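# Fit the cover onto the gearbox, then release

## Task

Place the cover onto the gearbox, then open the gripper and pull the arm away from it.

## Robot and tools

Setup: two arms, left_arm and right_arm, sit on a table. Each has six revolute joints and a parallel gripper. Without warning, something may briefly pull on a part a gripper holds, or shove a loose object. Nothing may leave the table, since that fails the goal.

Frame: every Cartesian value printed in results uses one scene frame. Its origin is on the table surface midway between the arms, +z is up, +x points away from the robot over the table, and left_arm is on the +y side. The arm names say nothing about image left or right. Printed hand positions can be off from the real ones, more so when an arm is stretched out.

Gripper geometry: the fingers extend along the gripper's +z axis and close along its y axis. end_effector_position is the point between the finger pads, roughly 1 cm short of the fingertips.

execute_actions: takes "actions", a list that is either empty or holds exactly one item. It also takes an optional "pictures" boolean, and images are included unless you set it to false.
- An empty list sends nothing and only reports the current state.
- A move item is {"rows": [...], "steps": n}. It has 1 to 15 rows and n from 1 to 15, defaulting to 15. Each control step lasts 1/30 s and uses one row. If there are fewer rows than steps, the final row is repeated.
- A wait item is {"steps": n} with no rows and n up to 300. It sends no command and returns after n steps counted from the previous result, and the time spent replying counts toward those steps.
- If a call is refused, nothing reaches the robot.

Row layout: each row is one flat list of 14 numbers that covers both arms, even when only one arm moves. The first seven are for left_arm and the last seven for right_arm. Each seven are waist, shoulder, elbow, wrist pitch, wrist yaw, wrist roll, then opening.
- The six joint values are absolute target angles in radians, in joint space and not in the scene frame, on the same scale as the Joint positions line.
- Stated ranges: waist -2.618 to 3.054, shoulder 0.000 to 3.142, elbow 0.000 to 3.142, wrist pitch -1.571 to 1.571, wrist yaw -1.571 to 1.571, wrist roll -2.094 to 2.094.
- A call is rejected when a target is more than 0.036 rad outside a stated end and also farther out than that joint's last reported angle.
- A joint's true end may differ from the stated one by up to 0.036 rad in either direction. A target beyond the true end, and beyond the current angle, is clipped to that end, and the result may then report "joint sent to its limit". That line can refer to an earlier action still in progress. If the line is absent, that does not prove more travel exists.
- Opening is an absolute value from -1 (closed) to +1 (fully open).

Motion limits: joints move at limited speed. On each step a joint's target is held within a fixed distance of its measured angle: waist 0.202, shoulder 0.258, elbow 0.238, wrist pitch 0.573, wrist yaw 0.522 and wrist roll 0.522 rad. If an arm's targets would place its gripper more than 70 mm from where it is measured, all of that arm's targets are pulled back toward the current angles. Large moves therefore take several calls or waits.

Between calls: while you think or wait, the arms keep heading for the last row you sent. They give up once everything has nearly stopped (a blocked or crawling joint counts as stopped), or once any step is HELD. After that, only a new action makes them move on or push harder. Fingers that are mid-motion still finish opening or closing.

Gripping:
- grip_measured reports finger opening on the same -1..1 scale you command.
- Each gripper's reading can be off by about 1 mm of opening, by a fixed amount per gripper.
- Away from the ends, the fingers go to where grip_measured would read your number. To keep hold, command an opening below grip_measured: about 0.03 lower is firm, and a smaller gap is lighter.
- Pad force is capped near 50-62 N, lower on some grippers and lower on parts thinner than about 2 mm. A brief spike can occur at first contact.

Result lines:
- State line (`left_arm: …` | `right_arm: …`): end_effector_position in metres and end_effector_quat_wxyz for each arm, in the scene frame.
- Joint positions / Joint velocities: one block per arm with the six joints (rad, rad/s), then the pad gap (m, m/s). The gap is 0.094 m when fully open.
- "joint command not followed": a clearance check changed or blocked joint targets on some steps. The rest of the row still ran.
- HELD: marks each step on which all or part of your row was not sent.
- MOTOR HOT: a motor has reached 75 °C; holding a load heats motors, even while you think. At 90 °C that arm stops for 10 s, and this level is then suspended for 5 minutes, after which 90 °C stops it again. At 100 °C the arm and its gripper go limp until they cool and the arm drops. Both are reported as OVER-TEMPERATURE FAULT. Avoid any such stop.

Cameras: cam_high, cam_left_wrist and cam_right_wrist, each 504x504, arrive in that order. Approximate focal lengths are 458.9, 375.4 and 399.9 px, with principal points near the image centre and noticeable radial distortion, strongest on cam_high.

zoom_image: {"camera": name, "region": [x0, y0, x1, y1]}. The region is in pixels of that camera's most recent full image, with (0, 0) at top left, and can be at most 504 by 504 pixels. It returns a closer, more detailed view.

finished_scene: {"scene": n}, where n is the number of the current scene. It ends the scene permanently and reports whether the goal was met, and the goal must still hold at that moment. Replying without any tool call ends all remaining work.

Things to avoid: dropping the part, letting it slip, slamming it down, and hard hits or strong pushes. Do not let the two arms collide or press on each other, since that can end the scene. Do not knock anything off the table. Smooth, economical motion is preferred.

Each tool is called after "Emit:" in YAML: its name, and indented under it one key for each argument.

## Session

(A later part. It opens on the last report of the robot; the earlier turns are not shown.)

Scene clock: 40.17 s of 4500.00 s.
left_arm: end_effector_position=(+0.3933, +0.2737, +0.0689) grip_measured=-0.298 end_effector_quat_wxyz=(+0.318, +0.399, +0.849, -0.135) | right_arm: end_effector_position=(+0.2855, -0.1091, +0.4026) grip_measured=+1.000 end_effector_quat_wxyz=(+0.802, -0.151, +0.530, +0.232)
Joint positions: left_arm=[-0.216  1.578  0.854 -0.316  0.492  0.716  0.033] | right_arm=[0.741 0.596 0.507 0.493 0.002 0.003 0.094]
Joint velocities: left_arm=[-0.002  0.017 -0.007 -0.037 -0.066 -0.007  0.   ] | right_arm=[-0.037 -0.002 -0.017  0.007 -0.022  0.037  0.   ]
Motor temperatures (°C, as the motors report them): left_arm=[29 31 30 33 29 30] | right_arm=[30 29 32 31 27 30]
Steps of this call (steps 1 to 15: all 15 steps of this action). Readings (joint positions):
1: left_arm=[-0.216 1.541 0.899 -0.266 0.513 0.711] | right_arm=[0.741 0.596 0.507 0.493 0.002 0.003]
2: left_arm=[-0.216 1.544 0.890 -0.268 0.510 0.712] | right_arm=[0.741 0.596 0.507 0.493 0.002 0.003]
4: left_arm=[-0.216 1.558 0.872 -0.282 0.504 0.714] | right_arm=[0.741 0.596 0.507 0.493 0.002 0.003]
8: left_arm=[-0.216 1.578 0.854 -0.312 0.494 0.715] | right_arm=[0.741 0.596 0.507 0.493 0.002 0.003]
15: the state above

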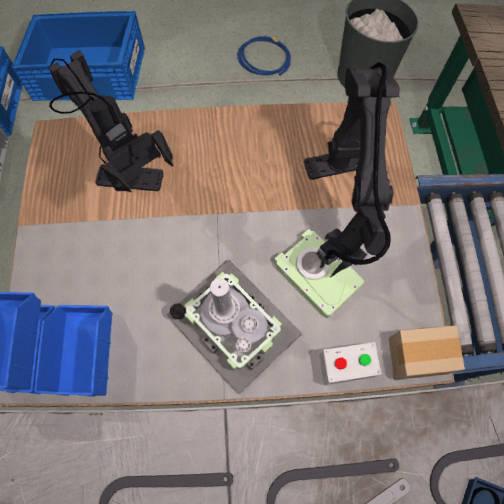

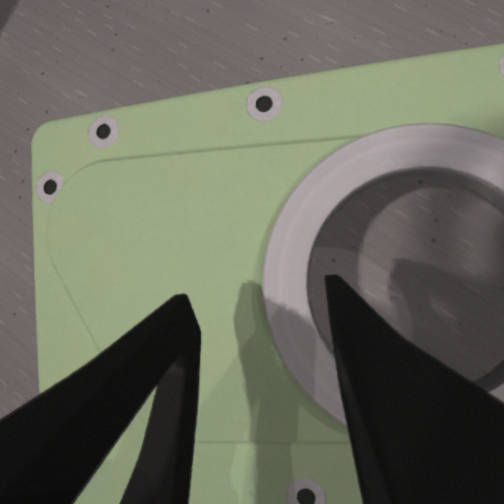

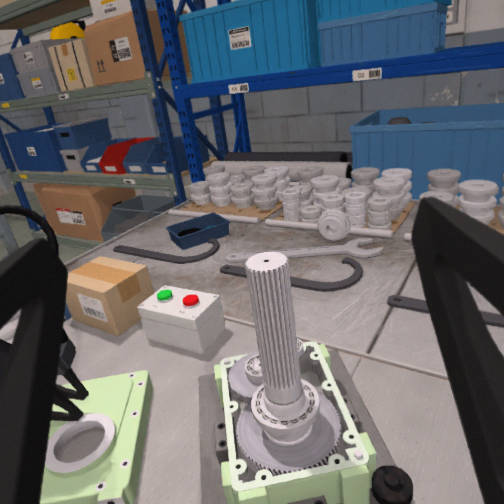

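Emit:
execute_actions:
  actions:
    - {"rows":[[-0.256,1.575,0.845,-0.33,0.495,0.70,-0.3,0.735,0.6,0.5,0.5,0,0,1],[-0.256,1.575,0.845,-0.33,0.495,0.70,-0.3,0.735,0.6,0.5,0.5,0,0,1],[-0.256,1.575,0.845,-0.33,0.495,0.70,-0.3,0.735,0.6,0.5,0.5,0,0,1],[-0.256,1.575,0.845,-0.31,0.495,0.70,-0.3,0.735,0.6,0.5,0.5,0,0,1],[-0.256,1.58,0.835,-0.29,0.495,0.70,-0.3,0.735,0.6,0.5,0.5,0,0,1],[-0.256,1.59,0.83,-0.27,0.495,0.70,-0.3,0.735,0.6,0.5,0.5,0,0,1],[-0.256,1.595,0.82,-0.25,0.495,0.70,-0.3,0.735,0.6,0.5,0.5,0,0,1],[-0.256,1.6,0.815,-0.235,0.495,0.70,-0.3,0.735,0.6,0.5,0.5,0,0,1],[-0.256,1.61,0.805,-0.22,0.495,0.70,-0.3,0.735,0.6,0.5,0.5,0,0,1],[-0.256,1.618,0.797,-0.215,0.495,0.70,-0.3,0.735,0.6,0.5,0.5,0,0,1]],"steps":15}
  pictures: false

Emit:
execute_actions:
  actions:
    - {"steps":10}

Emit:
zoom_image:
  camera: "cam_right_wrist"
  region: [30, 360, 160, 504]

Scene clock: 42.13 s of 4500.00 s.
left_arm: end_effector_position=(+0.3901, +0.2626, +0.0521) grip_measured=-0.298 end_effector_quat_wxyz=(+0.316, +0.409, +0.845, -0.141) | right_arm: end_effector_position=(+0.2855, -0.1091, +0.4026) grip_measured=+1.000 end_effector_quat_wxyz=(+0.802, -0.151, +0.530, +0.232)
Joint positions: left_arm=[-0.248  1.613  0.813 -0.24   0.49   0.708  0.033] | right_arm=[0.741 0.596 0.507 0.493 0.002 0.003 0.094]
Joint velocities: left_arm=[-0.007  0.012 -0.002  0.11  -0.051 -0.007 -0.001] | right_arm=[ 0.007  0.002 -0.007  0.022 -0.037  0.007  0.   ]
Motor temperatures (°C, as the motors report them): left_arm=[29 31 30 33 29 30] | right_arm=[30 29 32 31 27 30]
Steps of this call (steps 1 to 15: the robot went on to your last target; steps 16 to 44: nothing new was sent; steps 45 to 59: all 15 steps of this action). Readings (joint positions):
45: left_arm=[-0.219 1.578 0.854 -0.316 0.490 0.715] | right_arm=[0.741 0.596 0.507 0.493 0.002 0.003]
46: left_arm=[-0.226 1.578 0.854 -0.316 0.488 0.713] | right_arm=[0.741 0.596 0.507 0.493 0.002 0.003]
48: left_arm=[-0.241 1.578 0.854 -0.316 0.488 0.712] | right_arm=[0.741 0.596 0.507 0.493 0.002 0.003]
52: left_arm=[-0.248 1.580 0.847 -0.292 0.488 0.709] | right_arm=[0.741 0.596 0.507 0.493 0.002 0.003]
59: the state above

Scene clock: 42.47 s of 4500.00 s.
left_arm: end_effector_position=(+0.3912, +0.2625, +0.0527) grip_measured=-0.298 end_effector_quat_wxyz=(+0.318, +0.409, +0.844, -0.140) | right_arm: end_effector_position=(+0.2855, -0.1091, +0.4026) grip_measured=+1.000 end_effector_quat_wxyz=(+0.802, -0.151, +0.530, +0.232)
Joint positions: left_arm=[-0.248  1.613  0.813 -0.234  0.49   0.708  0.033] | right_arm=[0.741 0.596 0.507 0.493 0.002 0.003 0.094]
Joint velocities: left_arm=[ 0.012  0.012 -0.012 -0.051  0.037  0.066 -0.   ] | right_arm=[ 0.027 -0.012 -0.007  0.007  0.081  0.081  0.   ]
Motor temperatures (°C, as the motors report them): left_arm=[29 31 30 33 29 30] | right_arm=[30 29 32 31 27 30]
Steps of this call (steps 1 to 10: the robot went on to your last target). Readings (joint positions):
1: left_arm=[-0.248 1.613 0.813 -0.238 0.490 0.708] | right_arm=[0.741 0.596 0.507 0.493 0.002 0.003]
2: left_arm=[-0.248 1.613 0.813 -0.237 0.490 0.708] | right_arm=[0.741 0.596 0.507 0.493 0.002 0.003]
4: left_arm=[-0.248 1.613 0.813 -0.236 0.490 0.708] | right_arm=[0.741 0.596 0.507 0.493 0.002 0.003]
8: left_arm=[-0.248 1.613 0.813 -0.235 0.490 0.708] | right_arm=[0.741 0.596 0.507 0.493 0.002 0.003]
10: the state above

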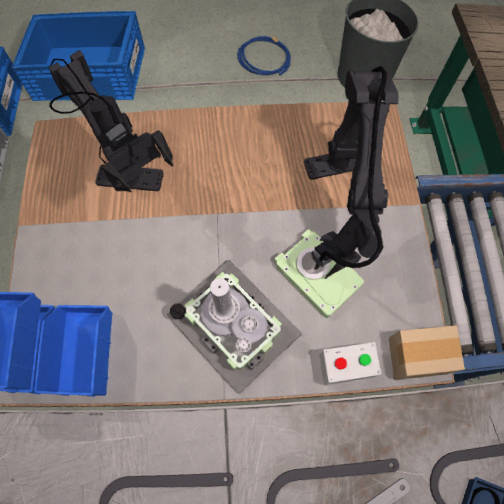

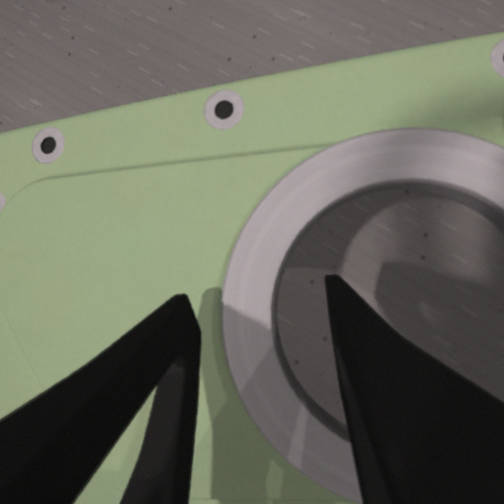

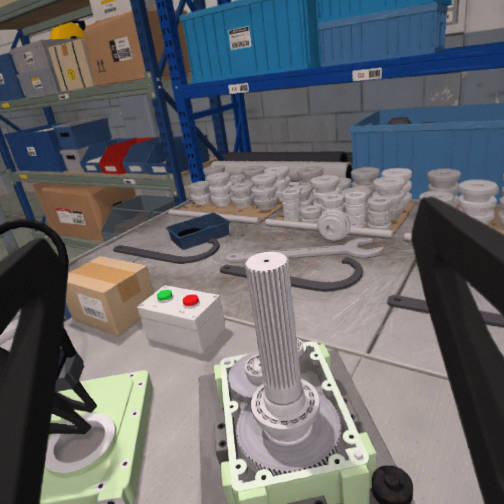

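Region (30, 360, 160, 504) of cam_right_wrist's 504x504 image, scaled by 3.500, with more detail than that image has; it fills the left 455 columns of this view, and the rest is white.

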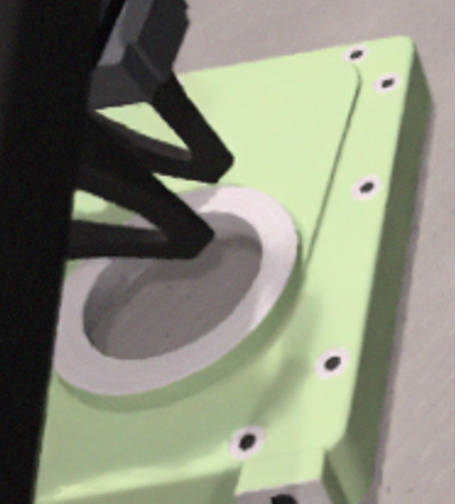

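Emit:
execute_actions:
  actions:
    - {"rows":[[-0.256,1.625,0.79,-0.21,0.48,0.68,-0.3,0.735,0.6,0.5,0.5,0,0,1],[-0.256,1.63,0.785,-0.2,0.48,0.68,-0.3,0.735,0.6,0.5,0.5,0,0,1],[-0.256,1.64,0.775,-0.19,0.48,0.68,-0.3,0.735,0.6,0.5,0.5,0,0,1]],"steps":15}

Scene clock: 43.90 s of 4500.00 s.
left_arm: end_effector_position=(+0.3961, +0.2629, +0.0508) grip_measured=-0.298 end_effector_quat_wxyz=(+0.328, +0.403, +0.843, -0.136) | right_arm: end_effector_position=(+0.2855, -0.1091, +0.4026) grip_measured=+1.000 end_effector_quat_wxyz=(+0.802, -0.151, +0.530, +0.232)
Joint positions: left_arm=[-0.248  1.623  0.801 -0.186  0.486  0.691  0.033] | right_arm=[0.741 0.596 0.507 0.493 0.002 0.003 0.094]
Joint velocities: left_arm=[-0.002 -0.007  0.002 -0.066  0.022 -0.051 -0.001] | right_arm=[ 0.007  0.012 -0.022  0.037  0.007  0.007  0.   ]
Motor temperatures (°C, as the motors report them): left_arm=[29 31 30 34 29 30] | right_arm=[30 29 33 31 27 30]
Steps of this call (steps 1 to 15: the robot went on to your last target; steps 16 to 28: nothing new was sent; steps 29 to 43: all 15 steps of this action). Readings (joint positions):
29: left_arm=[-0.248 1.613 0.813 -0.234 0.488 0.705] | right_arm=[0.741 0.596 0.507 0.493 0.002 0.003]
30: left_arm=[-0.248 1.614 0.813 -0.232 0.486 0.702] | right_arm=[0.741 0.596 0.507 0.493 0.002 0.003]
32: left_arm=[-0.248 1.620 0.807 -0.214 0.486 0.697] | right_arm=[0.741 0.596 0.507 0.493 0.002 0.003]
36: left_arm=[-0.248 1.621 0.802 -0.195 0.486 0.693] | right_arm=[0.741 0.596 0.507 0.493 0.002 0.003]
43: the state above

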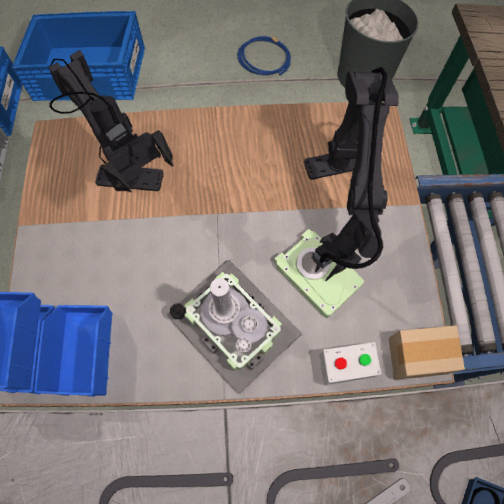

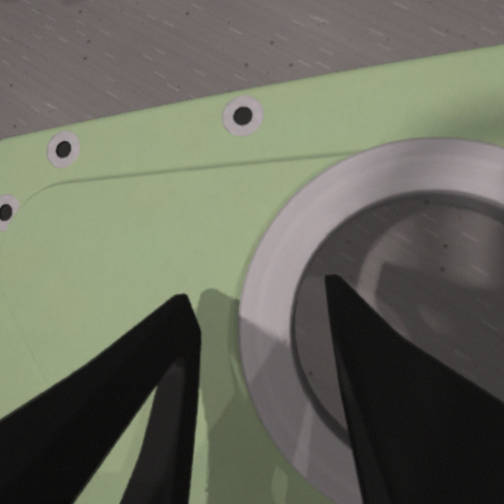

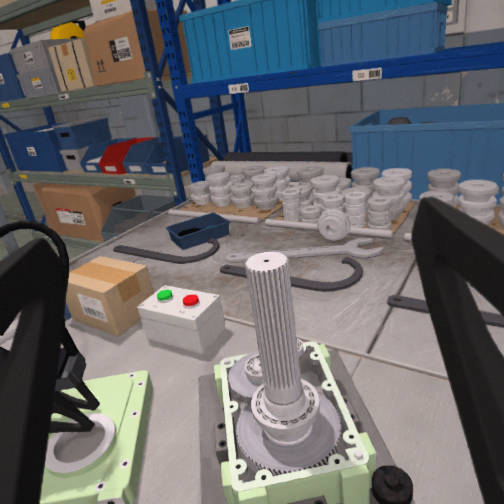

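Emit:
execute_actions:
  actions:
    - {"rows":[[-0.256,1.625,0.79,-0.2,0.48,0.68,-0.45,0.735,0.6,0.5,0.5,0,0,1],[-0.256,1.625,0.79,-0.2,0.48,0.68,-0.45,0.735,0.6,0.5,0.5,0,0,1],[-0.256,1.625,0.79,-0.2,0.48,0.68,-0.55,0.735,0.6,0.5,0.5,0,0,1],[-0.256,1.625,0.79,-0.2,0.48,0.68,-0.55,0.735,0.6,0.5,0.5,0,0,1],[-0.256,1.625,0.79,-0.2,0.48,0.68,-0.63,0.735,0.6,0.5,0.5,0,0,1],[-0.256,1.625,0.79,-0.2,0.48,0.68,-0.63,0.735,0.6,0.5,0.5,0,0,1],[-0.256,1.625,0.79,-0.2,0.48,0.68,-0.7,0.735,0.6,0.5,0.5,0,0,1],[-0.256,1.625,0.79,-0.2,0.48,0.68,-0.7,0.735,0.6,0.5,0.5,0,0,1],[-0.256,1.625,0.79,-0.2,0.48,0.68,-0.8,0.735,0.6,0.5,0.5,0,0,1]],"steps":15}

Emit:
zoom_image:
  camera: "cam_right_wrist"
  region: [30, 360, 160, 504]

Scene clock: 45.37 s of 4500.00 s.
left_arm: end_effector_position=(+0.3953, +0.2614, +0.0513) grip_measured=-0.742 end_effector_quat_wxyz=(+0.329, +0.406, +0.841, -0.139) | right_arm: end_effector_position=(+0.2855, -0.1091, +0.4026) grip_measured=+1.000 end_effector_quat_wxyz=(+0.802, -0.151, +0.530, +0.232)
Joint positions: left_arm=[-0.249  1.623  0.8   -0.187  0.494  0.695  0.012] | right_arm=[0.741 0.596 0.507 0.493 0.002 0.003 0.094]
Joint velocities: left_arm=[-0.022  0.012  0.022  0.022 -0.11  -0.007 -0.001] | right_arm=[-0.027  0.002 -0.002 -0.037  0.022 -0.037  0.   ]
Motor temperatures (°C, as the motors report them): left_arm=[29 31 30 33 29 30] | right_arm=[30 29 33 31 27 30]
Steps of this call (steps 1 to 15: the robot went on to your last target; steps 16 to 29: nothing new was sent; steps 30 to 44: all 15 steps of this action). Readings (joint positions):
30: left_arm=[-0.248 1.623 0.800 -0.185 0.485 0.690] | right_arm=[0.741 0.596 0.507 0.493 0.002 0.003]
31: left_arm=[-0.248 1.623 0.800 -0.184 0.485 0.690] | right_arm=[0.741 0.596 0.507 0.493 0.002 0.003]
33: left_arm=[-0.248 1.623 0.800 -0.184 0.485 0.690] | right_arm=[0.741 0.596 0.507 0.493 0.002 0.003]
37: left_arm=[-0.249 1.623 0.800 -0.188 0.494 0.690] | right_arm=[0.741 0.596 0.507 0.493 0.002 0.003]
44: the state above

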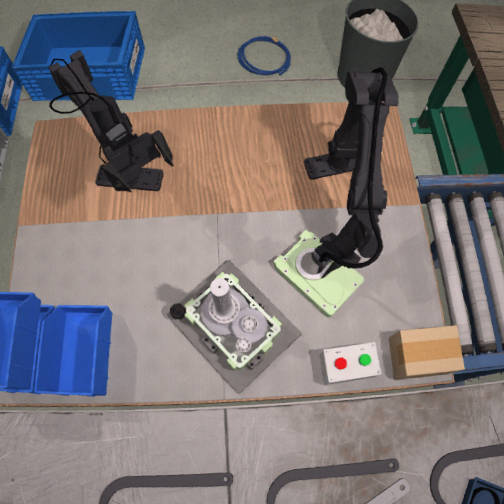

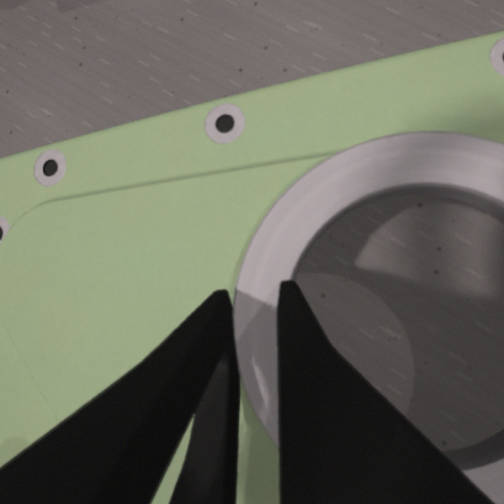

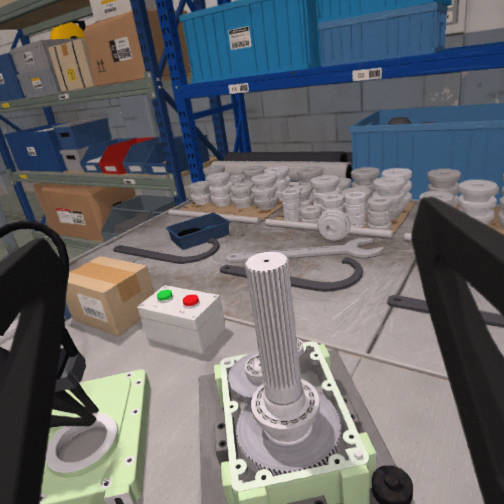

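Region (30, 360, 160, 504) of cam_right_wrist's 504x504 image, scaled by 3.500, with more detail than that image has; it fills the left 455 columns of this view, and the rest is white.

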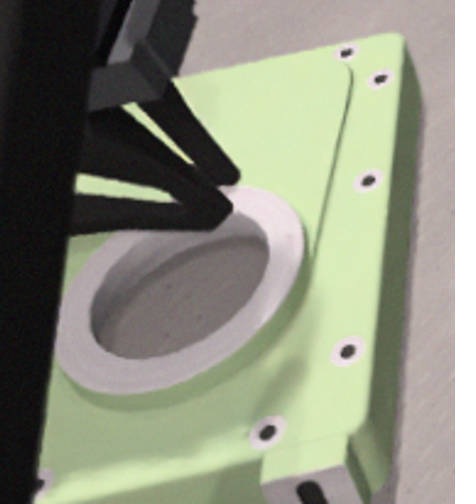

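Emit:
execute_actions:
  actions:
    - {"rows":[[-0.25,1.61,0.81,-0.2,0.49,0.69,-0.8,0.735,0.6,0.5,0.5,0,0,1],[-0.25,1.6,0.825,-0.21,0.49,0.69,-0.8,0.735,0.6,0.5,0.5,0,0,1],[-0.25,1.59,0.84,-0.22,0.49,0.69,-0.8,0.735,0.6,0.5,0.5,0,0,1],[-0.25,1.585,0.85,-0.235,0.49,0.69,-0.8,0.735,0.6,0.5,0.5,0,0,1],[-0.25,1.58,0.86,-0.25,0.49,0.69,-0.8,0.735,0.6,0.5,0.5,0,0,1],[-0.25,1.575,0.87,-0.265,0.49,0.69,-0.8,0.735,0.6,0.5,0.5,0,0,1],[-0.25,1.57,0.88,-0.28,0.49,0.69,-0.8,0.735,0.6,0.5,0.5,0,0,1],[-0.25,1.565,0.89,-0.295,0.49,0.69,-0.8,0.735,0.6,0.5,0.5,0,0,1],[-0.25,1.56,0.9,-0.31,0.49,0.69,-0.8,0.735,0.6,0.5,0.5,0,0,1],[-0.25,1.555,0.91,-0.325,0.49,0.69,-0.8,0.735,0.6,0.5,0.5,0,0,1],[-0.25,1.55,0.92,-0.34,0.49,0.69,-0.8,0.735,0.6,0.5,0.5,0,0,1],[-0.25,1.545,0.93,-0.355,0.49,0.69,-0.8,0.735,0.6,0.5,0.5,0,0,1],[-0.25,1.54,0.94,-0.37,0.49,0.69,-0.8,0.735,0.6,0.5,0.5,0,0,1]],"steps":15}
  pictures: false

Emit:
execute_actions:
  actions:
    - {"steps":10}

Scene clock: 48.43 s of 4500.00 s.
left_arm: end_effector_position=(+0.3845, +0.2709, +0.0562) grip_measured=-0.745 end_effector_quat_wxyz=(+0.279, +0.396, +0.865, -0.131) | right_arm: end_effector_position=(+0.2855, -0.1091, +0.4026) grip_measured=+1.000 end_effector_quat_wxyz=(+0.802, -0.151, +0.530, +0.232)
Joint positions: left_arm=[-0.249  1.602  0.871 -0.377  0.438  0.695  0.012] | right_arm=[0.741 0.596 0.507 0.493 0.002 0.003 0.094]
Joint velocities: left_arm=[ 0.007 -0.071  0.115 -0.359 -0.022  0.007  0.   ] | right_arm=[-0.002 -0.007  0.002  0.037 -0.037  0.007  0.   ]
Motor temperatures (°C, as the motors report them): left_arm=[29 32 30 33 29 30] | right_arm=[30 29 33 32 27 30]
Steps of this call (steps 1 to 15: the robot went on to your last target; steps 16 to 77: nothing new was sent; steps 78 to 92: all 15 steps of this action). Readings (joint positions):
78: left_arm=[-0.249 1.623 0.800 -0.187 0.494 0.694] | right_arm=[0.741 0.596 0.507 0.493 0.002 0.003]
79: left_arm=[-0.249 1.623 0.800 -0.187 0.494 0.694] | right_arm=[0.741 0.596 0.507 0.493 0.002 0.003]
81: left_arm=[-0.249 1.622 0.804 -0.192 0.492 0.694] | right_arm=[0.741 0.596 0.507 0.493 0.002 0.003]
85: left_arm=[-0.249 1.621 0.827 -0.244 0.477 0.695] | right_arm=[0.741 0.596 0.507 0.493 0.002 0.003]
92: the state above

Scene clock: 48.77 s of 4500.00 s.
left_arm: end_effector_position=(+0.3803, +0.2725, +0.0561) grip_measured=-0.745 end_effector_quat_wxyz=(+0.268, +0.395, +0.869, -0.131) | right_arm: end_effector_position=(+0.2855, -0.1091, +0.4026) grip_measured=+1.000 end_effector_quat_wxyz=(+0.802, -0.151, +0.530, +0.232)
Joint positions: left_arm=[-0.249  1.597  0.877 -0.411  0.43   0.696  0.012] | right_arm=[0.741 0.596 0.507 0.493 0.002 0.003 0.094]
Joint velocities: left_arm=[ 0.017 -0.017  0.002 -0.037  0.007 -0.066  0.001] | right_arm=[-0.017 -0.007 -0.022  0.022 -0.066 -0.022  0.   ]
Motor temperatures (°C, as the motors report them): left_arm=[29 32 30 34 29 30] | right_arm=[30 29 33 32 27 30]
Steps of this call (steps 1 to 10: the robot went on to your last target). Readings (joint positions):
1: left_arm=[-0.249 1.600 0.874 -0.388 0.436 0.695] | right_arm=[0.741 0.596 0.507 0.493 0.002 0.003]
2: left_arm=[-0.249 1.598 0.876 -0.395 0.434 0.695] | right_arm=[0.741 0.596 0.507 0.493 0.002 0.003]
4: left_arm=[-0.249 1.597 0.877 -0.405 0.432 0.695] | right_arm=[0.741 0.596 0.507 0.493 0.002 0.003]
8: left_arm=[-0.249 1.597 0.877 -0.411 0.430 0.696] | right_arm=[0.741 0.596 0.507 0.493 0.002 0.003]
10: the state above

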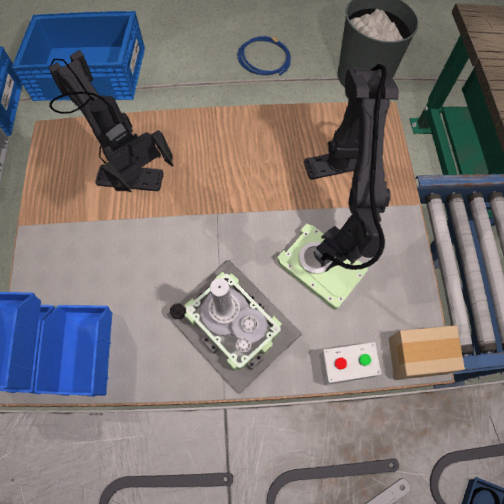

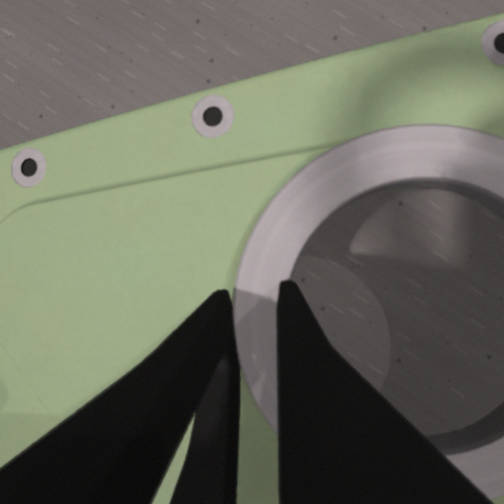

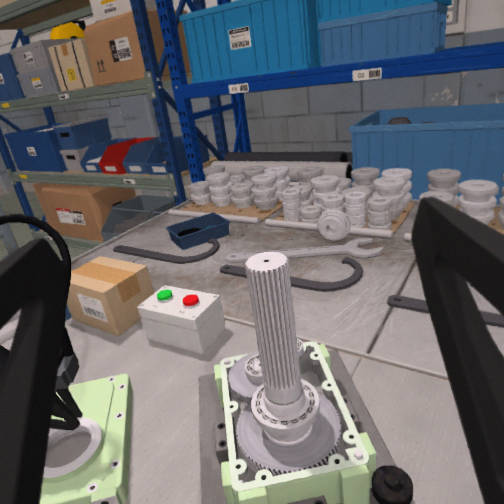

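Emit:
execute_actions:
  actions:
    - {"rows":[[-0.25,1.535,0.945,-0.36,0.5,0.69,-0.8,0.735,0.6,0.5,0.5,0,0,1],[-0.25,1.53,0.95,-0.355,0.505,0.69,-0.8,0.735,0.6,0.5,0.5,0,0,1],[-0.25,1.525,0.955,-0.35,0.51,0.69,-0.8,0.735,0.6,0.5,0.5,0,0,1],[-0.25,1.52,0.96,-0.345,0.52,0.69,-0.8,0.735,0.6,0.5,0.5,0,0,1],[-0.25,1.515,0.965,-0.34,0.525,0.69,-0.8,0.735,0.6,0.5,0.5,0,0,1],[-0.25,1.51,0.97,-0.335,0.53,0.69,-0.8,0.735,0.6,0.5,0.5,0,0,1],[-0.25,1.505,0.975,-0.33,0.54,0.69,-0.8,0.735,0.6,0.5,0.5,0,0,1],[-0.25,1.5,0.98,-0.325,0.545,0.69,-0.8,0.735,0.6,0.5,0.5,0,0,1],[-0.25,1.495,0.985,-0.32,0.55,0.69,-0.8,0.735,0.6,0.5,0.5,0,0,1],[-0.25,1.49,0.99,-0.315,0.555,0.69,-0.8,0.735,0.6,0.5,0.5,0,0,1],[-0.25,1.485,0.995,-0.31,0.56,0.69,-0.8,0.735,0.6,0.5,0.5,0,0,1],[-0.25,1.48,1.0,-0.31,0.56,0.69,-0.8,0.735,0.6,0.5,0.5,0,0,1]],"steps":15}
  pictures: false

Emit:
execute_actions:
  actions:
    - {"steps":15}

Scene clock: 50.70 s of 4500.00 s.
left_arm: end_effector_position=(+0.3959, +0.2657, +0.0945) grip_measured=-0.745 end_effector_quat_wxyz=(+0.316, +0.403, +0.849, -0.130) | right_arm: end_effector_position=(+0.2855, -0.1091, +0.4026) grip_measured=+1.000 end_effector_quat_wxyz=(+0.802, -0.151, +0.530, +0.232)
Joint positions: left_arm=[-0.249  1.542  0.932 -0.42   0.466  0.696  0.012] | right_arm=[0.741 0.596 0.507 0.493 0.002 0.003 0.094]
Joint velocities: left_arm=[ 0.007 -0.11   0.081  0.022  0.066 -0.022  0.002] | right_arm=[ 0.002 -0.002  0.002  0.037  0.051  0.022  0.   ]
Motor temperatures (°C, as the motors report them): left_arm=[29 33 31 34 29 30] | right_arm=[30 29 33 32 27 30]
Steps of this call (steps 1 to 30: the robot went on to your last target; steps 31 to 43: nothing new was sent; steps 44 to 58: all 15 steps of this action). Readings (joint positions):
44: left_arm=[-0.249 1.597 0.877 -0.411 0.430 0.696] | right_arm=[0.741 0.596 0.507 0.493 0.002 0.003]
45: left_arm=[-0.249 1.596 0.877 -0.411 0.430 0.696] | right_arm=[0.741 0.596 0.507 0.493 0.002 0.003]
47: left_arm=[-0.249 1.593 0.881 -0.415 0.430 0.696] | right_arm=[0.741 0.596 0.507 0.493 0.002 0.003]
51: left_arm=[-0.249 1.577 0.897 -0.422 0.439 0.696] | right_arm=[0.741 0.596 0.507 0.493 0.002 0.003]
58: the state above

Scene clock: 51.20 s of 4500.00 s.
left_arm: end_effector_position=(+0.3977, +0.2642, +0.0990) grip_measured=-0.745 end_effector_quat_wxyz=(+0.324, +0.404, +0.845, -0.132) | right_arm: end_effector_position=(+0.2855, -0.1091, +0.4026) grip_measured=+1.000 end_effector_quat_wxyz=(+0.802, -0.151, +0.530, +0.232)
Joint positions: left_arm=[-0.249  1.537  0.936 -0.416  0.475  0.696  0.012] | right_arm=[0.741 0.596 0.507 0.493 0.002 0.003 0.094]
Joint velocities: left_arm=[-0.012 -0.002  0.002 -0.037 -0.007  0.022  0.001] | right_arm=[-0.007  0.002 -0.002 -0.007  0.007  0.007  0.   ]
Motor temperatures (°C, as the motors report them): left_arm=[29 33 32 34 29 30] | right_arm=[30 29 33 32 27 30]
Steps of this call (steps 1 to 15: the robot went on to your last target). Readings (joint positions):
1: left_arm=[-0.249 1.540 0.934 -0.418 0.469 0.696] | right_arm=[0.741 0.596 0.507 0.493 0.002 0.003]
2: left_arm=[-0.249 1.538 0.936 -0.417 0.472 0.696] | right_arm=[0.741 0.596 0.507 0.493 0.002 0.003]
4: left_arm=[-0.249 1.537 0.936 -0.415 0.475 0.696] | right_arm=[0.741 0.596 0.507 0.493 0.002 0.003]
8: left_arm=[-0.249 1.537 0.936 -0.416 0.475 0.696] | right_arm=[0.741 0.596 0.507 0.493 0.002 0.003]
15: the state above
All arms were judged still, so your last target was given up. Only a new action makes them travel on or press farther. Fingers that are still opening or closing keep moving.

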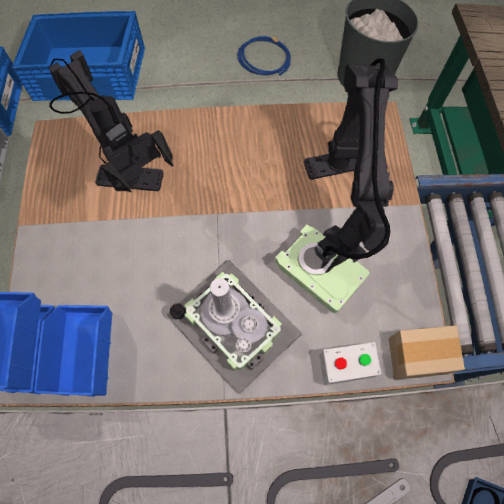

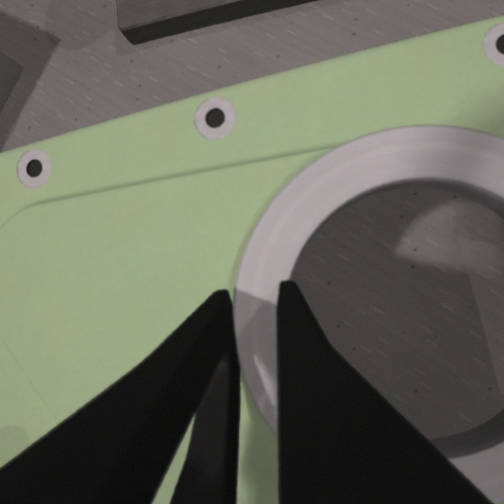

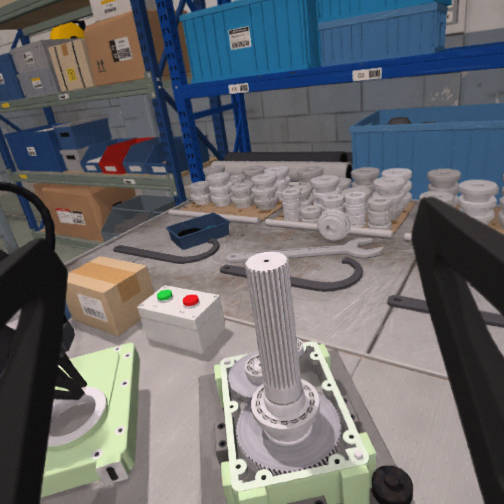

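Emit:
execute_actions:
  actions:
    - {"rows":[[-0.25,1.48,1.02,-0.32,0.555,0.68,-0.8,0.735,0.6,0.5,0.5,0,0,1],[-0.25,1.48,1.05,-0.33,0.55,0.665,-0.8,0.735,0.6,0.5,0.5,0,0,1],[-0.255,1.485,1.08,-0.34,0.545,0.65,-0.8,0.735,0.6,0.5,0.5,0,0,1],[-0.255,1.485,1.11,-0.35,0.54,0.635,-0.8,0.735,0.6,0.5,0.5,0,0,1],[-0.26,1.49,1.14,-0.36,0.535,0.62,-0.8,0.735,0.6,0.5,0.5,0,0,1],[-0.26,1.49,1.17,-0.37,0.53,0.6,-0.8,0.735,0.6,0.5,0.5,0,0,1],[-0.26,1.49,1.2,-0.385,0.525,0.58,-0.8,0.735,0.6,0.5,0.5,0,0,1],[-0.265,1.495,1.23,-0.4,0.52,0.56,-0.8,0.735,0.6,0.5,0.5,0,0,1],[-0.265,1.495,1.26,-0.41,0.515,0.54,-0.8,0.735,0.6,0.5,0.5,0,0,1],[-0.27,1.5,1.29,-0.42,0.51,0.52,-0.8,0.735,0.6,0.5,0.5,0,0,1],[-0.27,1.5,1.32,-0.43,0.505,0.5,-0.8,0.735,0.6,0.5,0.5,0,0,1],[-0.27,1.5,1.35,-0.44,0.5,0.48,-0.8,0.735,0.6,0.5,0.5,0,0,1],[-0.275,1.505,1.38,-0.455,0.495,0.46,-0.8,0.735,0.6,0.5,0.5,0,0,1],[-0.275,1.505,1.41,-0.47,0.49,0.44,-0.8,0.735,0.6,0.5,0.5,0,0,1],[-0.28,1.51,1.44,-0.48,0.485,0.42,-0.8,0.735,0.6,0.5,0.5,0,0,1]],"steps":15}
  pictures: false

Emit:
execute_actions:
  actions:
    - {"rows":[[-0.28,1.51,1.47,-0.49,0.48,0.405,-0.8,0.735,0.6,0.5,0.5,0,0,1],[-0.28,1.51,1.5,-0.5,0.475,0.39,-0.8,0.735,0.6,0.5,0.5,0,0,1],[-0.285,1.515,1.53,-0.51,0.47,0.375,-0.8,0.735,0.6,0.5,0.5,0,0,1],[-0.285,1.515,1.56,-0.525,0.465,0.36,-0.8,0.735,0.6,0.5,0.5,0,0,1],[-0.285,1.515,1.59,-0.54,0.46,0.345,-0.8,0.735,0.6,0.5,0.5,0,0,1],[-0.29,1.52,1.62,-0.55,0.455,0.33,-0.8,0.735,0.6,0.5,0.5,0,0,1],[-0.29,1.52,1.65,-0.56,0.45,0.315,-0.8,0.735,0.6,0.5,0.5,0,0,1],[-0.29,1.52,1.68,-0.57,0.445,0.3,-0.8,0.735,0.6,0.5,0.5,0,0,1],[-0.295,1.525,1.71,-0.58,0.44,0.285,-0.8,0.735,0.6,0.5,0.5,0,0,1],[-0.295,1.525,1.74,-0.595,0.435,0.27,-0.8,0.735,0.6,0.5,0.5,0,0,1],[-0.3,1.53,1.77,-0.61,0.43,0.255,-0.8,0.735,0.6,0.5,0.5,0,0,1],[-0.3,1.53,1.8,-0.62,0.42,0.24,-0.8,0.735,0.6,0.5,0.5,0,0,1],[-0.3,1.53,1.82,-0.625,0.415,0.23,-0.8,0.735,0.6,0.5,0.5,0,0,1],[-0.3,1.53,1.83,-0.63,0.41,0.225,-0.8,0.735,0.6,0.5,0.5,0,0,1]],"steps":15}
  pictures: false

Emit:
execute_actions:
  actions:
    - {"steps":12}

Scene clock: 55.63 s of 4500.00 s.
left_arm: end_effector_position=(+0.4422, +0.2706, +0.1699) grip_measured=-0.745 end_effector_quat_wxyz=(+0.353, +0.347, +0.862, -0.112) | right_arm: end_effector_position=(+0.2855, -0.1091, +0.4026) grip_measured=+1.000 end_effector_quat_wxyz=(+0.802, -0.151, +0.530, +0.232)
Joint positions: left_arm=[-0.25   1.567  1.218 -0.567  0.417  0.562  0.012] | right_arm=[0.741 0.596 0.507 0.493 0.002 0.003 0.094]
Joint velocities: left_arm=[-0.017  0.129  0.725 -0.418 -0.168 -0.432 -0.   ] | right_arm=[ 0.022 -0.002 -0.017 -0.007  0.007 -0.022  0.   ]
Motor temperatures (°C, as the motors report them): left_arm=[29 34 34 35 30 30] | right_arm=[30 29 33 32 27 30]
Steps of this call (steps 1 to 90: nothing new was sent; then 0.93 s passed at rest; steps 91 to 105: all 15 steps of this action). Readings (joint positions):
91: left_arm=[-0.249 1.537 0.938 -0.417 0.475 0.696] | right_arm=[0.741 0.596 0.507 0.493 0.002 0.003]
92: left_arm=[-0.249 1.537 0.944 -0.423 0.474 0.694] | right_arm=[0.741 0.596 0.507 0.493 0.002 0.003]
94: left_arm=[-0.249 1.538 0.968 -0.449 0.469 0.684] | right_arm=[0.741 0.596 0.507 0.493 0.002 0.003]
98: left_arm=[-0.249 1.544 1.047 -0.495 0.453 0.652] | right_arm=[0.741 0.596 0.507 0.493 0.002 0.003]
105: the state above

Scene clock: 56.13 s of 4500.00 s.
left_arm: end_effector_position=(+0.4672, +0.2668, +0.2549) grip_measured=-0.745 end_effector_quat_wxyz=(+0.378, +0.262, +0.880, -0.117) | right_arm: end_effector_position=(+0.2855, -0.1091, +0.4026) grip_measured=+1.000 end_effector_quat_wxyz=(+0.802, -0.151, +0.530, +0.232)
Joint positions: left_arm=[-0.277  1.606  1.551 -0.767  0.357  0.349  0.012] | right_arm=[0.741 0.596 0.507 0.493 0.002 0.003 0.094]
Joint velocities: left_arm=[-0.061  0.042  0.549 -0.388 -0.139 -0.33  -0.   ] | right_arm=[ 0.007  0.007 -0.022  0.066 -0.007 -0.022  0.   ]
Motor temperatures (°C, as the motors report them): left_arm=[29 34 34 36 30 30] | right_arm=[30 29 33 32 27 30]
Steps of this call (steps 1 to 15: all 15 steps of this action). Readings (joint positions):
1: left_arm=[-0.251 1.570 1.242 -0.579 0.412 0.547] | right_arm=[0.741 0.596 0.507 0.493 0.002 0.003]
2: left_arm=[-0.252 1.573 1.266 -0.591 0.407 0.533] | right_arm=[0.741 0.596 0.507 0.493 0.002 0.003]
4: left_arm=[-0.256 1.580 1.313 -0.615 0.398 0.503] | right_arm=[0.741 0.596 0.507 0.493 0.002 0.003]
8: left_arm=[-0.264 1.590 1.404 -0.670 0.383 0.445] | right_arm=[0.741 0.596 0.507 0.493 0.002 0.003]
15: the state above

Scene clock: 56.53 s of 4500.00 s.
left_arm: end_effector_position=(+0.4716, +0.2685, +0.2992) grip_measured=-0.745 end_effector_quat_wxyz=(+0.403, +0.230, +0.878, -0.119) | right_arm: end_effector_position=(+0.2855, -0.1091, +0.4026) grip_measured=+1.000 end_effector_quat_wxyz=(+0.802, -0.151, +0.530, +0.232)
Joint positions: left_arm=[-0.279  1.612  1.697 -0.842  0.341  0.275  0.012] | right_arm=[0.741 0.596 0.507 0.493 0.002 0.003 0.094]
Joint velocities: left_arm=[ 0.012  0.012  0.149 -0.066  0.037 -0.095 -0.001] | right_arm=[-0.007 -0.012  0.007  0.037 -0.095  0.037  0.   ]
Motor temperatures (°C, as the motors report them): left_arm=[29 34 34 36 30 30] | right_arm=[30 29 33 32 27 30]
Steps of this call (steps 1 to 12: the robot went on to your last target). Readings (joint positions):
1: left_arm=[-0.278 1.608 1.569 -0.779 0.354 0.339] | right_arm=[0.741 0.596 0.507 0.493 0.002 0.003]
2: left_arm=[-0.279 1.609 1.587 -0.791 0.351 0.330] | right_arm=[0.741 0.596 0.507 0.493 0.002 0.003]
4: left_arm=[-0.279 1.612 1.620 -0.810 0.346 0.316] | right_arm=[0.741 0.596 0.507 0.493 0.002 0.003]
8: left_arm=[-0.279 1.612 1.669 -0.834 0.341 0.292] | right_arm=[0.741 0.596 0.507 0.493 0.002 0.003]
12: the state above

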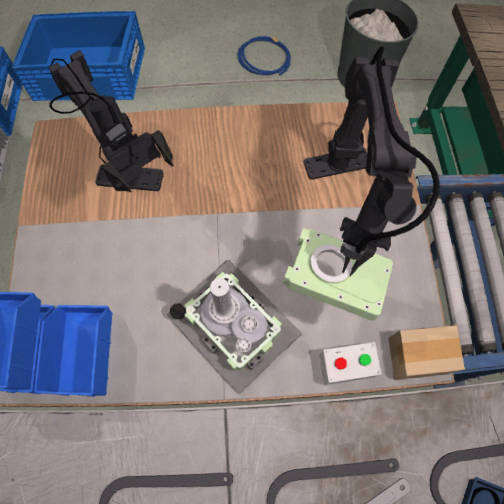

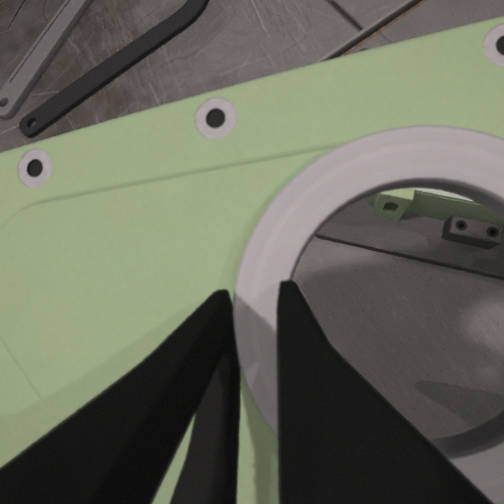

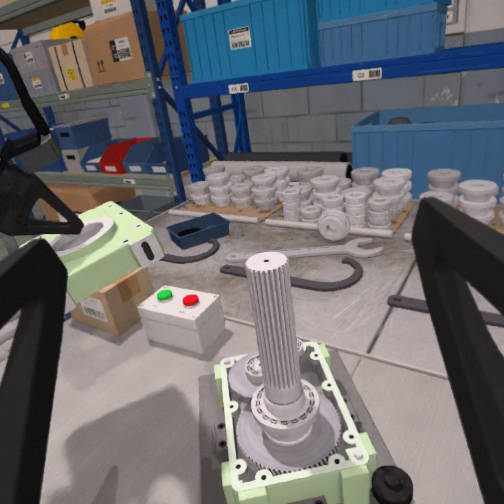

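Emit:
execute_actions:
  actions:
    - {"rows":[[-0.3,1.53,1.86,-0.56,0.41,0.225,-0.8,0.735,0.6,0.5,0.5,0,0,1]],"steps":15}
  pictures: false

Emit:
execute_actions:
  actions:
    - {"steps":20}
  pictures: false

Scene clock: 57.87 s of 4500.00 s.
left_arm: end_effector_position=(+0.4709, +0.2694, +0.3033) grip_measured=-0.745 end_effector_quat_wxyz=(+0.402, +0.218, +0.881, -0.122) | right_arm: end_effector_position=(+0.2855, -0.1091, +0.4026) grip_measured=+1.000 end_effector_quat_wxyz=(+0.802, -0.151, +0.530, +0.232)
Joint positions: left_arm=[-0.279  1.612  1.713 -0.856  0.336  0.249  0.012] | right_arm=[0.741 0.596 0.507 0.493 0.002 0.003 0.094]
Joint velocities: left_arm=[ 0.002  0.012 -0.007 -0.022 -0.051 -0.081  0.   ] | right_arm=[-0.022 -0.002 -0.017  0.007  0.051 -0.007  0.   ]
Motor temperatures (°C, as the motors report them): left_arm=[29 35 35 37 30 30] | right_arm=[30 29 33 32 27 30]
Steps of this call (steps 1 to 25: the robot went on to your last target; steps 26 to 40: all 15 steps of this action). Readings (joint positions):
26: left_arm=[-0.279 1.612 1.713 -0.856 0.340 0.249] | right_arm=[0.741 0.596 0.507 0.493 0.002 0.003]
27: left_arm=[-0.279 1.612 1.713 -0.856 0.340 0.249] | right_arm=[0.741 0.596 0.507 0.493 0.002 0.003]
29: left_arm=[-0.279 1.612 1.713 -0.856 0.339 0.249] | right_arm=[0.741 0.596 0.507 0.493 0.002 0.003]
33: left_arm=[-0.279 1.612 1.713 -0.856 0.337 0.249] | right_arm=[0.741 0.596 0.507 0.493 0.002 0.003]
40: the state above

Scene clock: 58.53 s of 4500.00 s.
left_arm: end_effector_position=(+0.4709, +0.2694, +0.3033) grip_measured=-0.745 end_effector_quat_wxyz=(+0.402, +0.218, +0.881, -0.122) | right_arm: end_effector_position=(+0.2855, -0.1091, +0.4026) grip_measured=+1.000 end_effector_quat_wxyz=(+0.802, -0.151, +0.530, +0.232)
Joint positions: left_arm=[-0.279  1.612  1.713 -0.856  0.336  0.249  0.012] | right_arm=[0.741 0.596 0.507 0.493 0.002 0.003 0.094]
Joint velocities: left_arm=[-0.002 -0.002  0.007  0.022  0.007  0.007  0.   ] | right_arm=[-0.007  0.017 -0.017 -0.022 -0.139  0.022  0.   ]
Motor temperatures (°C, as the motors report them): left_arm=[29 35 35 37 30 30] | right_arm=[30 29 33 32 27 30]
Steps of this call (steps 1 to 15: the robot went on to your last target; steps 16 to 20: nothing new was sent). Readings (joint positions):
1: left_arm=[-0.279 1.612 1.713 -0.856 0.336 0.249] | right_arm=[0.741 0.596 0.507 0.493 0.002 0.003]
2: left_arm=[-0.279 1.612 1.713 -0.856 0.336 0.249] | right_arm=[0.741 0.596 0.507 0.493 0.002 0.003]
4: left_arm=[-0.279 1.612 1.713 -0.856 0.336 0.249] | right_arm=[0.741 0.596 0.507 0.493 0.002 0.003]
8: left_arm=[-0.279 1.612 1.713 -0.856 0.336 0.249] | right_arm=[0.741 0.596 0.507 0.493 0.002 0.003]
20: the state above
All arms were judged still, so your last target was given up. Only a new action makes them travel on or press farther. Fingers that are still opening or closing keep moving.

Emit:
execute_actions:
  actions:
    - {"rows":[[-0.3,1.55,1.76,-0.7,0.41,0.225,-0.8,0.735,0.6,0.5,0.5,0,0,1],[-0.31,1.54,1.75,-0.69,0.41,0.225,-0.8,0.735,0.6,0.5,0.5,0,0,1],[-0.32,1.53,1.735,-0.675,0.41,0.225,-0.8,0.735,0.6,0.5,0.5,0,0,1],[-0.335,1.52,1.72,-0.66,0.41,0.225,-0.8,0.735,0.6,0.5,0.5,0,0,1],[-0.35,1.51,1.705,-0.645,0.41,0.225,-0.8,0.735,0.6,0.5,0.5,0,0,1],[-0.365,1.5,1.69,-0.63,0.41,0.225,-0.8,0.735,0.6,0.5,0.5,0,0,1],[-0.38,1.485,1.675,-0.615,0.41,0.225,-0.8,0.735,0.6,0.5,0.5,0,0,1],[-0.395,1.47,1.66,-0.6,0.41,0.225,-0.8,0.73,0.55,0.5,0.5,0,0,1],[-0.41,1.46,1.645,-0.585,0.41,0.225,-0.8,0.73,0.5,0.5,0.5,0,0,1],[-0.425,1.45,1.63,-0.57,0.41,0.225,-0.8,0.73,0.45,0.5,0.5,0,0,1],[-0.44,1.44,1.62,-0.56,0.41,0.225,-0.8,0.73,0.4,0.5,0.5,0,0,1],[-0.455,1.43,1.61,-0.55,0.41,0.225,-0.8,0.73,0.4,0.5,0.45,0,0,1],[-0.47,1.42,1.6,-0.54,0.41,0.225,-0.8,0.73,0.4,0.5,0.4,0,0,1],[-0.485,1.41,1.59,-0.53,0.41,0.225,-0.8,0.73,0.4,0.5,0.4,0,0,1],[-0.5,1.41,1.59,-0.53,0.41,0.225,-0.8,0.73,0.4,0.5,0.4,0,0,1]],"steps":15}
  pictures: false

Emit:
execute_actions:
  actions:
    - {"steps":15}
  pictures: false

Scene clock: 67.90 s of 4500.00 s.
left_arm: end_effector_position=(+0.4263, +0.1965, +0.2958) grip_measured=-0.745 end_effector_quat_wxyz=(+0.397, +0.296, +0.853, -0.163) | right_arm: end_effector_position=(+0.2400, -0.1378, +0.4385) grip_measured=+1.000 end_effector_quat_wxyz=(+0.841, -0.133, +0.464, +0.244)
Joint positions: left_arm=[-0.46   1.511  1.566 -0.791  0.346  0.242  0.012] | right_arm=[0.741 0.405 0.501 0.466 0.002 0.003 0.094]
Joint velocities: left_arm=[-0.398 -0.222 -0.217  0.022  0.007 -0.022  0.001] | right_arm=[ 0.022 -0.281 -0.002  0.022  0.007 -0.051  0.   ]
Motor temperatures (°C, as the motors report them): left_arm=[29 37 39 43 30 30] | right_arm=[30 29 33 32 27 30]
Steps of this call (steps 1 to 90: nothing new was sent; then 5.87 s passed at rest; steps 91 to 105: all 15 steps of this action). Readings (joint positions):
91: left_arm=[-0.280 1.612 1.713 -0.856 0.336 0.248] | right_arm=[0.741 0.596 0.507 0.493 0.002 0.003]
92: left_arm=[-0.282 1.612 1.713 -0.856 0.336 0.246] | right_arm=[0.741 0.596 0.507 0.493 0.002 0.003]
94: left_arm=[-0.294 1.610 1.709 -0.852 0.336 0.244] | right_arm=[0.741 0.596 0.507 0.493 0.002 0.003]
98: left_arm=[-0.348 1.578 1.657 -0.820 0.336 0.243] | right_arm=[0.741 0.594 0.507 0.493 0.002 0.003]
105: the state above

Scene clock: 68.40 s of 4500.00 s.
left_arm: end_effector_position=(+0.4201, +0.1790, +0.3117) grip_measured=-0.745 end_effector_quat_wxyz=(+0.423, +0.315, +0.831, -0.176) | right_arm: end_effector_position=(+0.2447, -0.1349, +0.4277) grip_measured=+1.000 end_effector_quat_wxyz=(+0.829, -0.139, +0.486, +0.241)
Joint positions: left_arm=[-0.497  1.484  1.554 -0.739  0.361  0.242  0.012] | right_arm=[0.741 0.4   0.501 0.411 0.002 0.003 0.094]
Joint velocities: left_arm=[-0.017 -0.022 -0.017 -0.066  0.022 -0.037 -0.001] | right_arm=[-0.007 -0.002  0.002 -0.051  0.007 -0.007  0.   ]
Motor temperatures (°C, as the motors report them): left_arm=[29 37 39 43 30 30] | right_arm=[30 29 33 32 27 30]
Steps of this call (steps 1 to 15: the robot went on to your last target). Readings (joint positions):
1: left_arm=[-0.472 1.505 1.560 -0.790 0.347 0.242] | right_arm=[0.741 0.400 0.501 0.465 0.002 0.003]
2: left_arm=[-0.483 1.501 1.557 -0.789 0.351 0.242] | right_arm=[0.741 0.400 0.501 0.460 0.002 0.003]
4: left_arm=[-0.495 1.496 1.554 -0.785 0.359 0.242] | right_arm=[0.741 0.400 0.501 0.438 0.002 0.003]
8: left_arm=[-0.497 1.490 1.554 -0.767 0.362 0.242] | right_arm=[0.741 0.400 0.501 0.419 0.002 0.003]
15: the state above

Emit:
execute_actions:
  actions:
    - {"rows":[[-0.5,1.44,1.64,-0.6,0.41,0.225,-0.8,0.73,0.4,0.5,0.4,0,0,1],[-0.5,1.44,1.66,-0.62,0.41,0.225,-0.8,0.73,0.4,0.5,0.4,0,0,1],[-0.5,1.445,1.68,-0.64,0.41,0.225,-0.8,0.73,0.4,0.5,0.4,0,0,1],[-0.5,1.45,1.7,-0.66,0.41,0.225,-0.8,0.73,0.4,0.5,0.4,0,0,1],[-0.5,1.46,1.725,-0.67,0.41,0.225,-0.8,0.73,0.4,0.5,0.4,0,0,1],[-0.5,1.47,1.75,-0.68,0.41,0.225,-0.8,0.73,0.4,0.5,0.4,0,0,1],[-0.5,1.48,1.775,-0.69,0.41,0.225,-0.8,0.73,0.4,0.5,0.4,0,0,1],[-0.5,1.49,1.8,-0.7,0.41,0.225,-0.8,0.73,0.4,0.5,0.4,0,0,1],[-0.5,1.5,1.825,-0.7,0.41,0.225,-0.8,0.73,0.4,0.5,0.4,0,0,1],[-0.5,1.51,1.85,-0.7,0.41,0.225,-0.8,0.73,0.4,0.5,0.4,0,0,1],[-0.5,1.52,1.875,-0.7,0.41,0.225,-0.8,0.73,0.4,0.5,0.4,0,0,1],[-0.5,1.53,1.9,-0.7,0.41,0.225,-0.8,0.73,0.4,0.5,0.4,0,0,1],[-0.5,1.54,1.925,-0.7,0.41,0.225,-0.8,0.73,0.4,0.5,0.4,0,0,1],[-0.5,1.55,1.95,-0.7,0.41,0.225,-0.8,0.73,0.4,0.5,0.4,0,0,1],[-0.5,1.56,1.975,-0.7,0.41,0.225,-0.8,0.73,0.4,0.5,0.4,0,0,1]],"steps":15}
  pictures: false

Emit:
execute_actions:
  actions:
    - {"steps":15}

Scene clock: 71.30 s of 4500.00 s.
left_arm: end_effector_position=(+0.4320, +0.1762, +0.3391) grip_measured=-0.745 end_effector_quat_wxyz=(+0.411, +0.314, +0.838, -0.174) | right_arm: end_effector_position=(+0.2448, -0.1348, +0.4274) grip_measured=+1.000 end_effector_quat_wxyz=(+0.829, -0.139, +0.486, +0.240)
Joint positions: left_arm=[-0.497  1.592  1.798 -0.902  0.356  0.242  0.012] | right_arm=[0.741 0.4   0.501 0.409 0.002 0.003 0.094]
Joint velocities: left_arm=[ 0.012  0.305  0.608 -0.168 -0.007 -0.066  0.   ] | right_arm=[ 0.002 -0.002  0.012 -0.037  0.037 -0.007  0.   ]
Motor temperatures (°C, as the motors report them): left_arm=[29 37 39 45 30 30] | right_arm=[30 29 33 32 27 30]
Steps of this call (steps 1 to 15: the robot went on to your last target; steps 16 to 72: nothing new was sent; steps 73 to 87: all 15 steps of this action). Readings (joint positions):
73: left_arm=[-0.497 1.483 1.554 -0.736 0.361 0.242] | right_arm=[0.741 0.400 0.501 0.409 0.002 0.003]
74: left_arm=[-0.497 1.484 1.558 -0.743 0.361 0.242] | right_arm=[0.741 0.400 0.501 0.409 0.002 0.003]
76: left_arm=[-0.497 1.492 1.581 -0.777 0.361 0.242] | right_arm=[0.741 0.400 0.501 0.409 0.002 0.003]
80: left_arm=[-0.497 1.521 1.653 -0.844 0.361 0.242] | right_arm=[0.741 0.400 0.501 0.409 0.002 0.003]
87: the state above

Scene clock: 71.80 s of 4500.00 s.
left_arm: end_effector_position=(+0.4402, +0.1740, +0.3557) grip_measured=-0.745 end_effector_quat_wxyz=(+0.428, +0.314, +0.830, -0.172) | right_arm: end_effector_position=(+0.2448, -0.1348, +0.4274) grip_measured=+1.000 end_effector_quat_wxyz=(+0.829, -0.139, +0.486, +0.240)
Joint positions: left_arm=[-0.497  1.623  1.875 -0.911  0.353  0.242  0.012] | right_arm=[0.741 0.4   0.501 0.409 0.002 0.003 0.094]
Joint velocities: left_arm=[-0.007 -0.002 -0.007 -0.022 -0.007 -0.037  0.   ] | right_arm=[0.007 0.017 0.007 0.007 0.066 0.037 0.   ]
Motor temperatures (°C, as the motors report them): left_arm=[29 38 39 45 30 30] | right_arm=[30 29 33 32 27 30]
Steps of this call (steps 1 to 15: the robot went on to your last target). Readings (joint positions):
1: left_arm=[-0.497 1.602 1.816 -0.905 0.355 0.242] | right_arm=[0.741 0.400 0.501 0.409 0.002 0.003]
2: left_arm=[-0.497 1.610 1.831 -0.906 0.354 0.242] | right_arm=[0.741 0.400 0.501 0.409 0.002 0.003]
4: left_arm=[-0.497 1.620 1.851 -0.906 0.353 0.242] | right_arm=[0.741 0.400 0.501 0.409 0.002 0.003]
8: left_arm=[-0.497 1.623 1.867 -0.908 0.353 0.242] | right_arm=[0.741 0.400 0.501 0.409 0.002 0.003]
15: the state above

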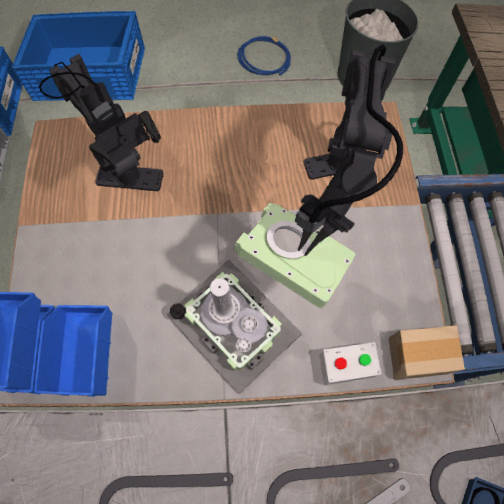

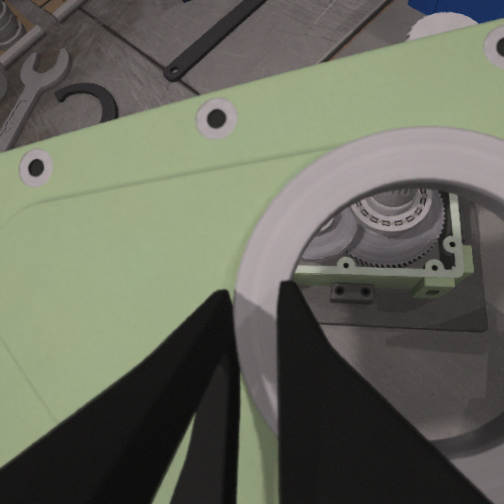

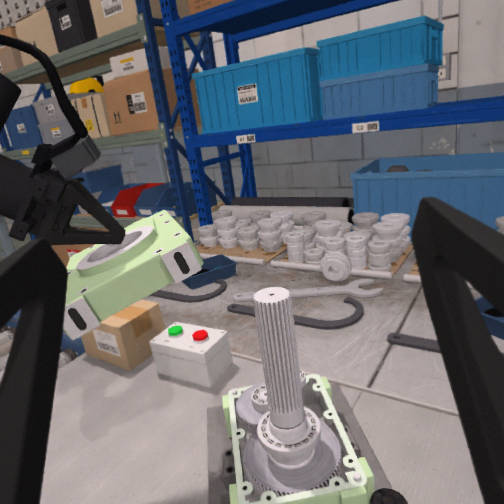

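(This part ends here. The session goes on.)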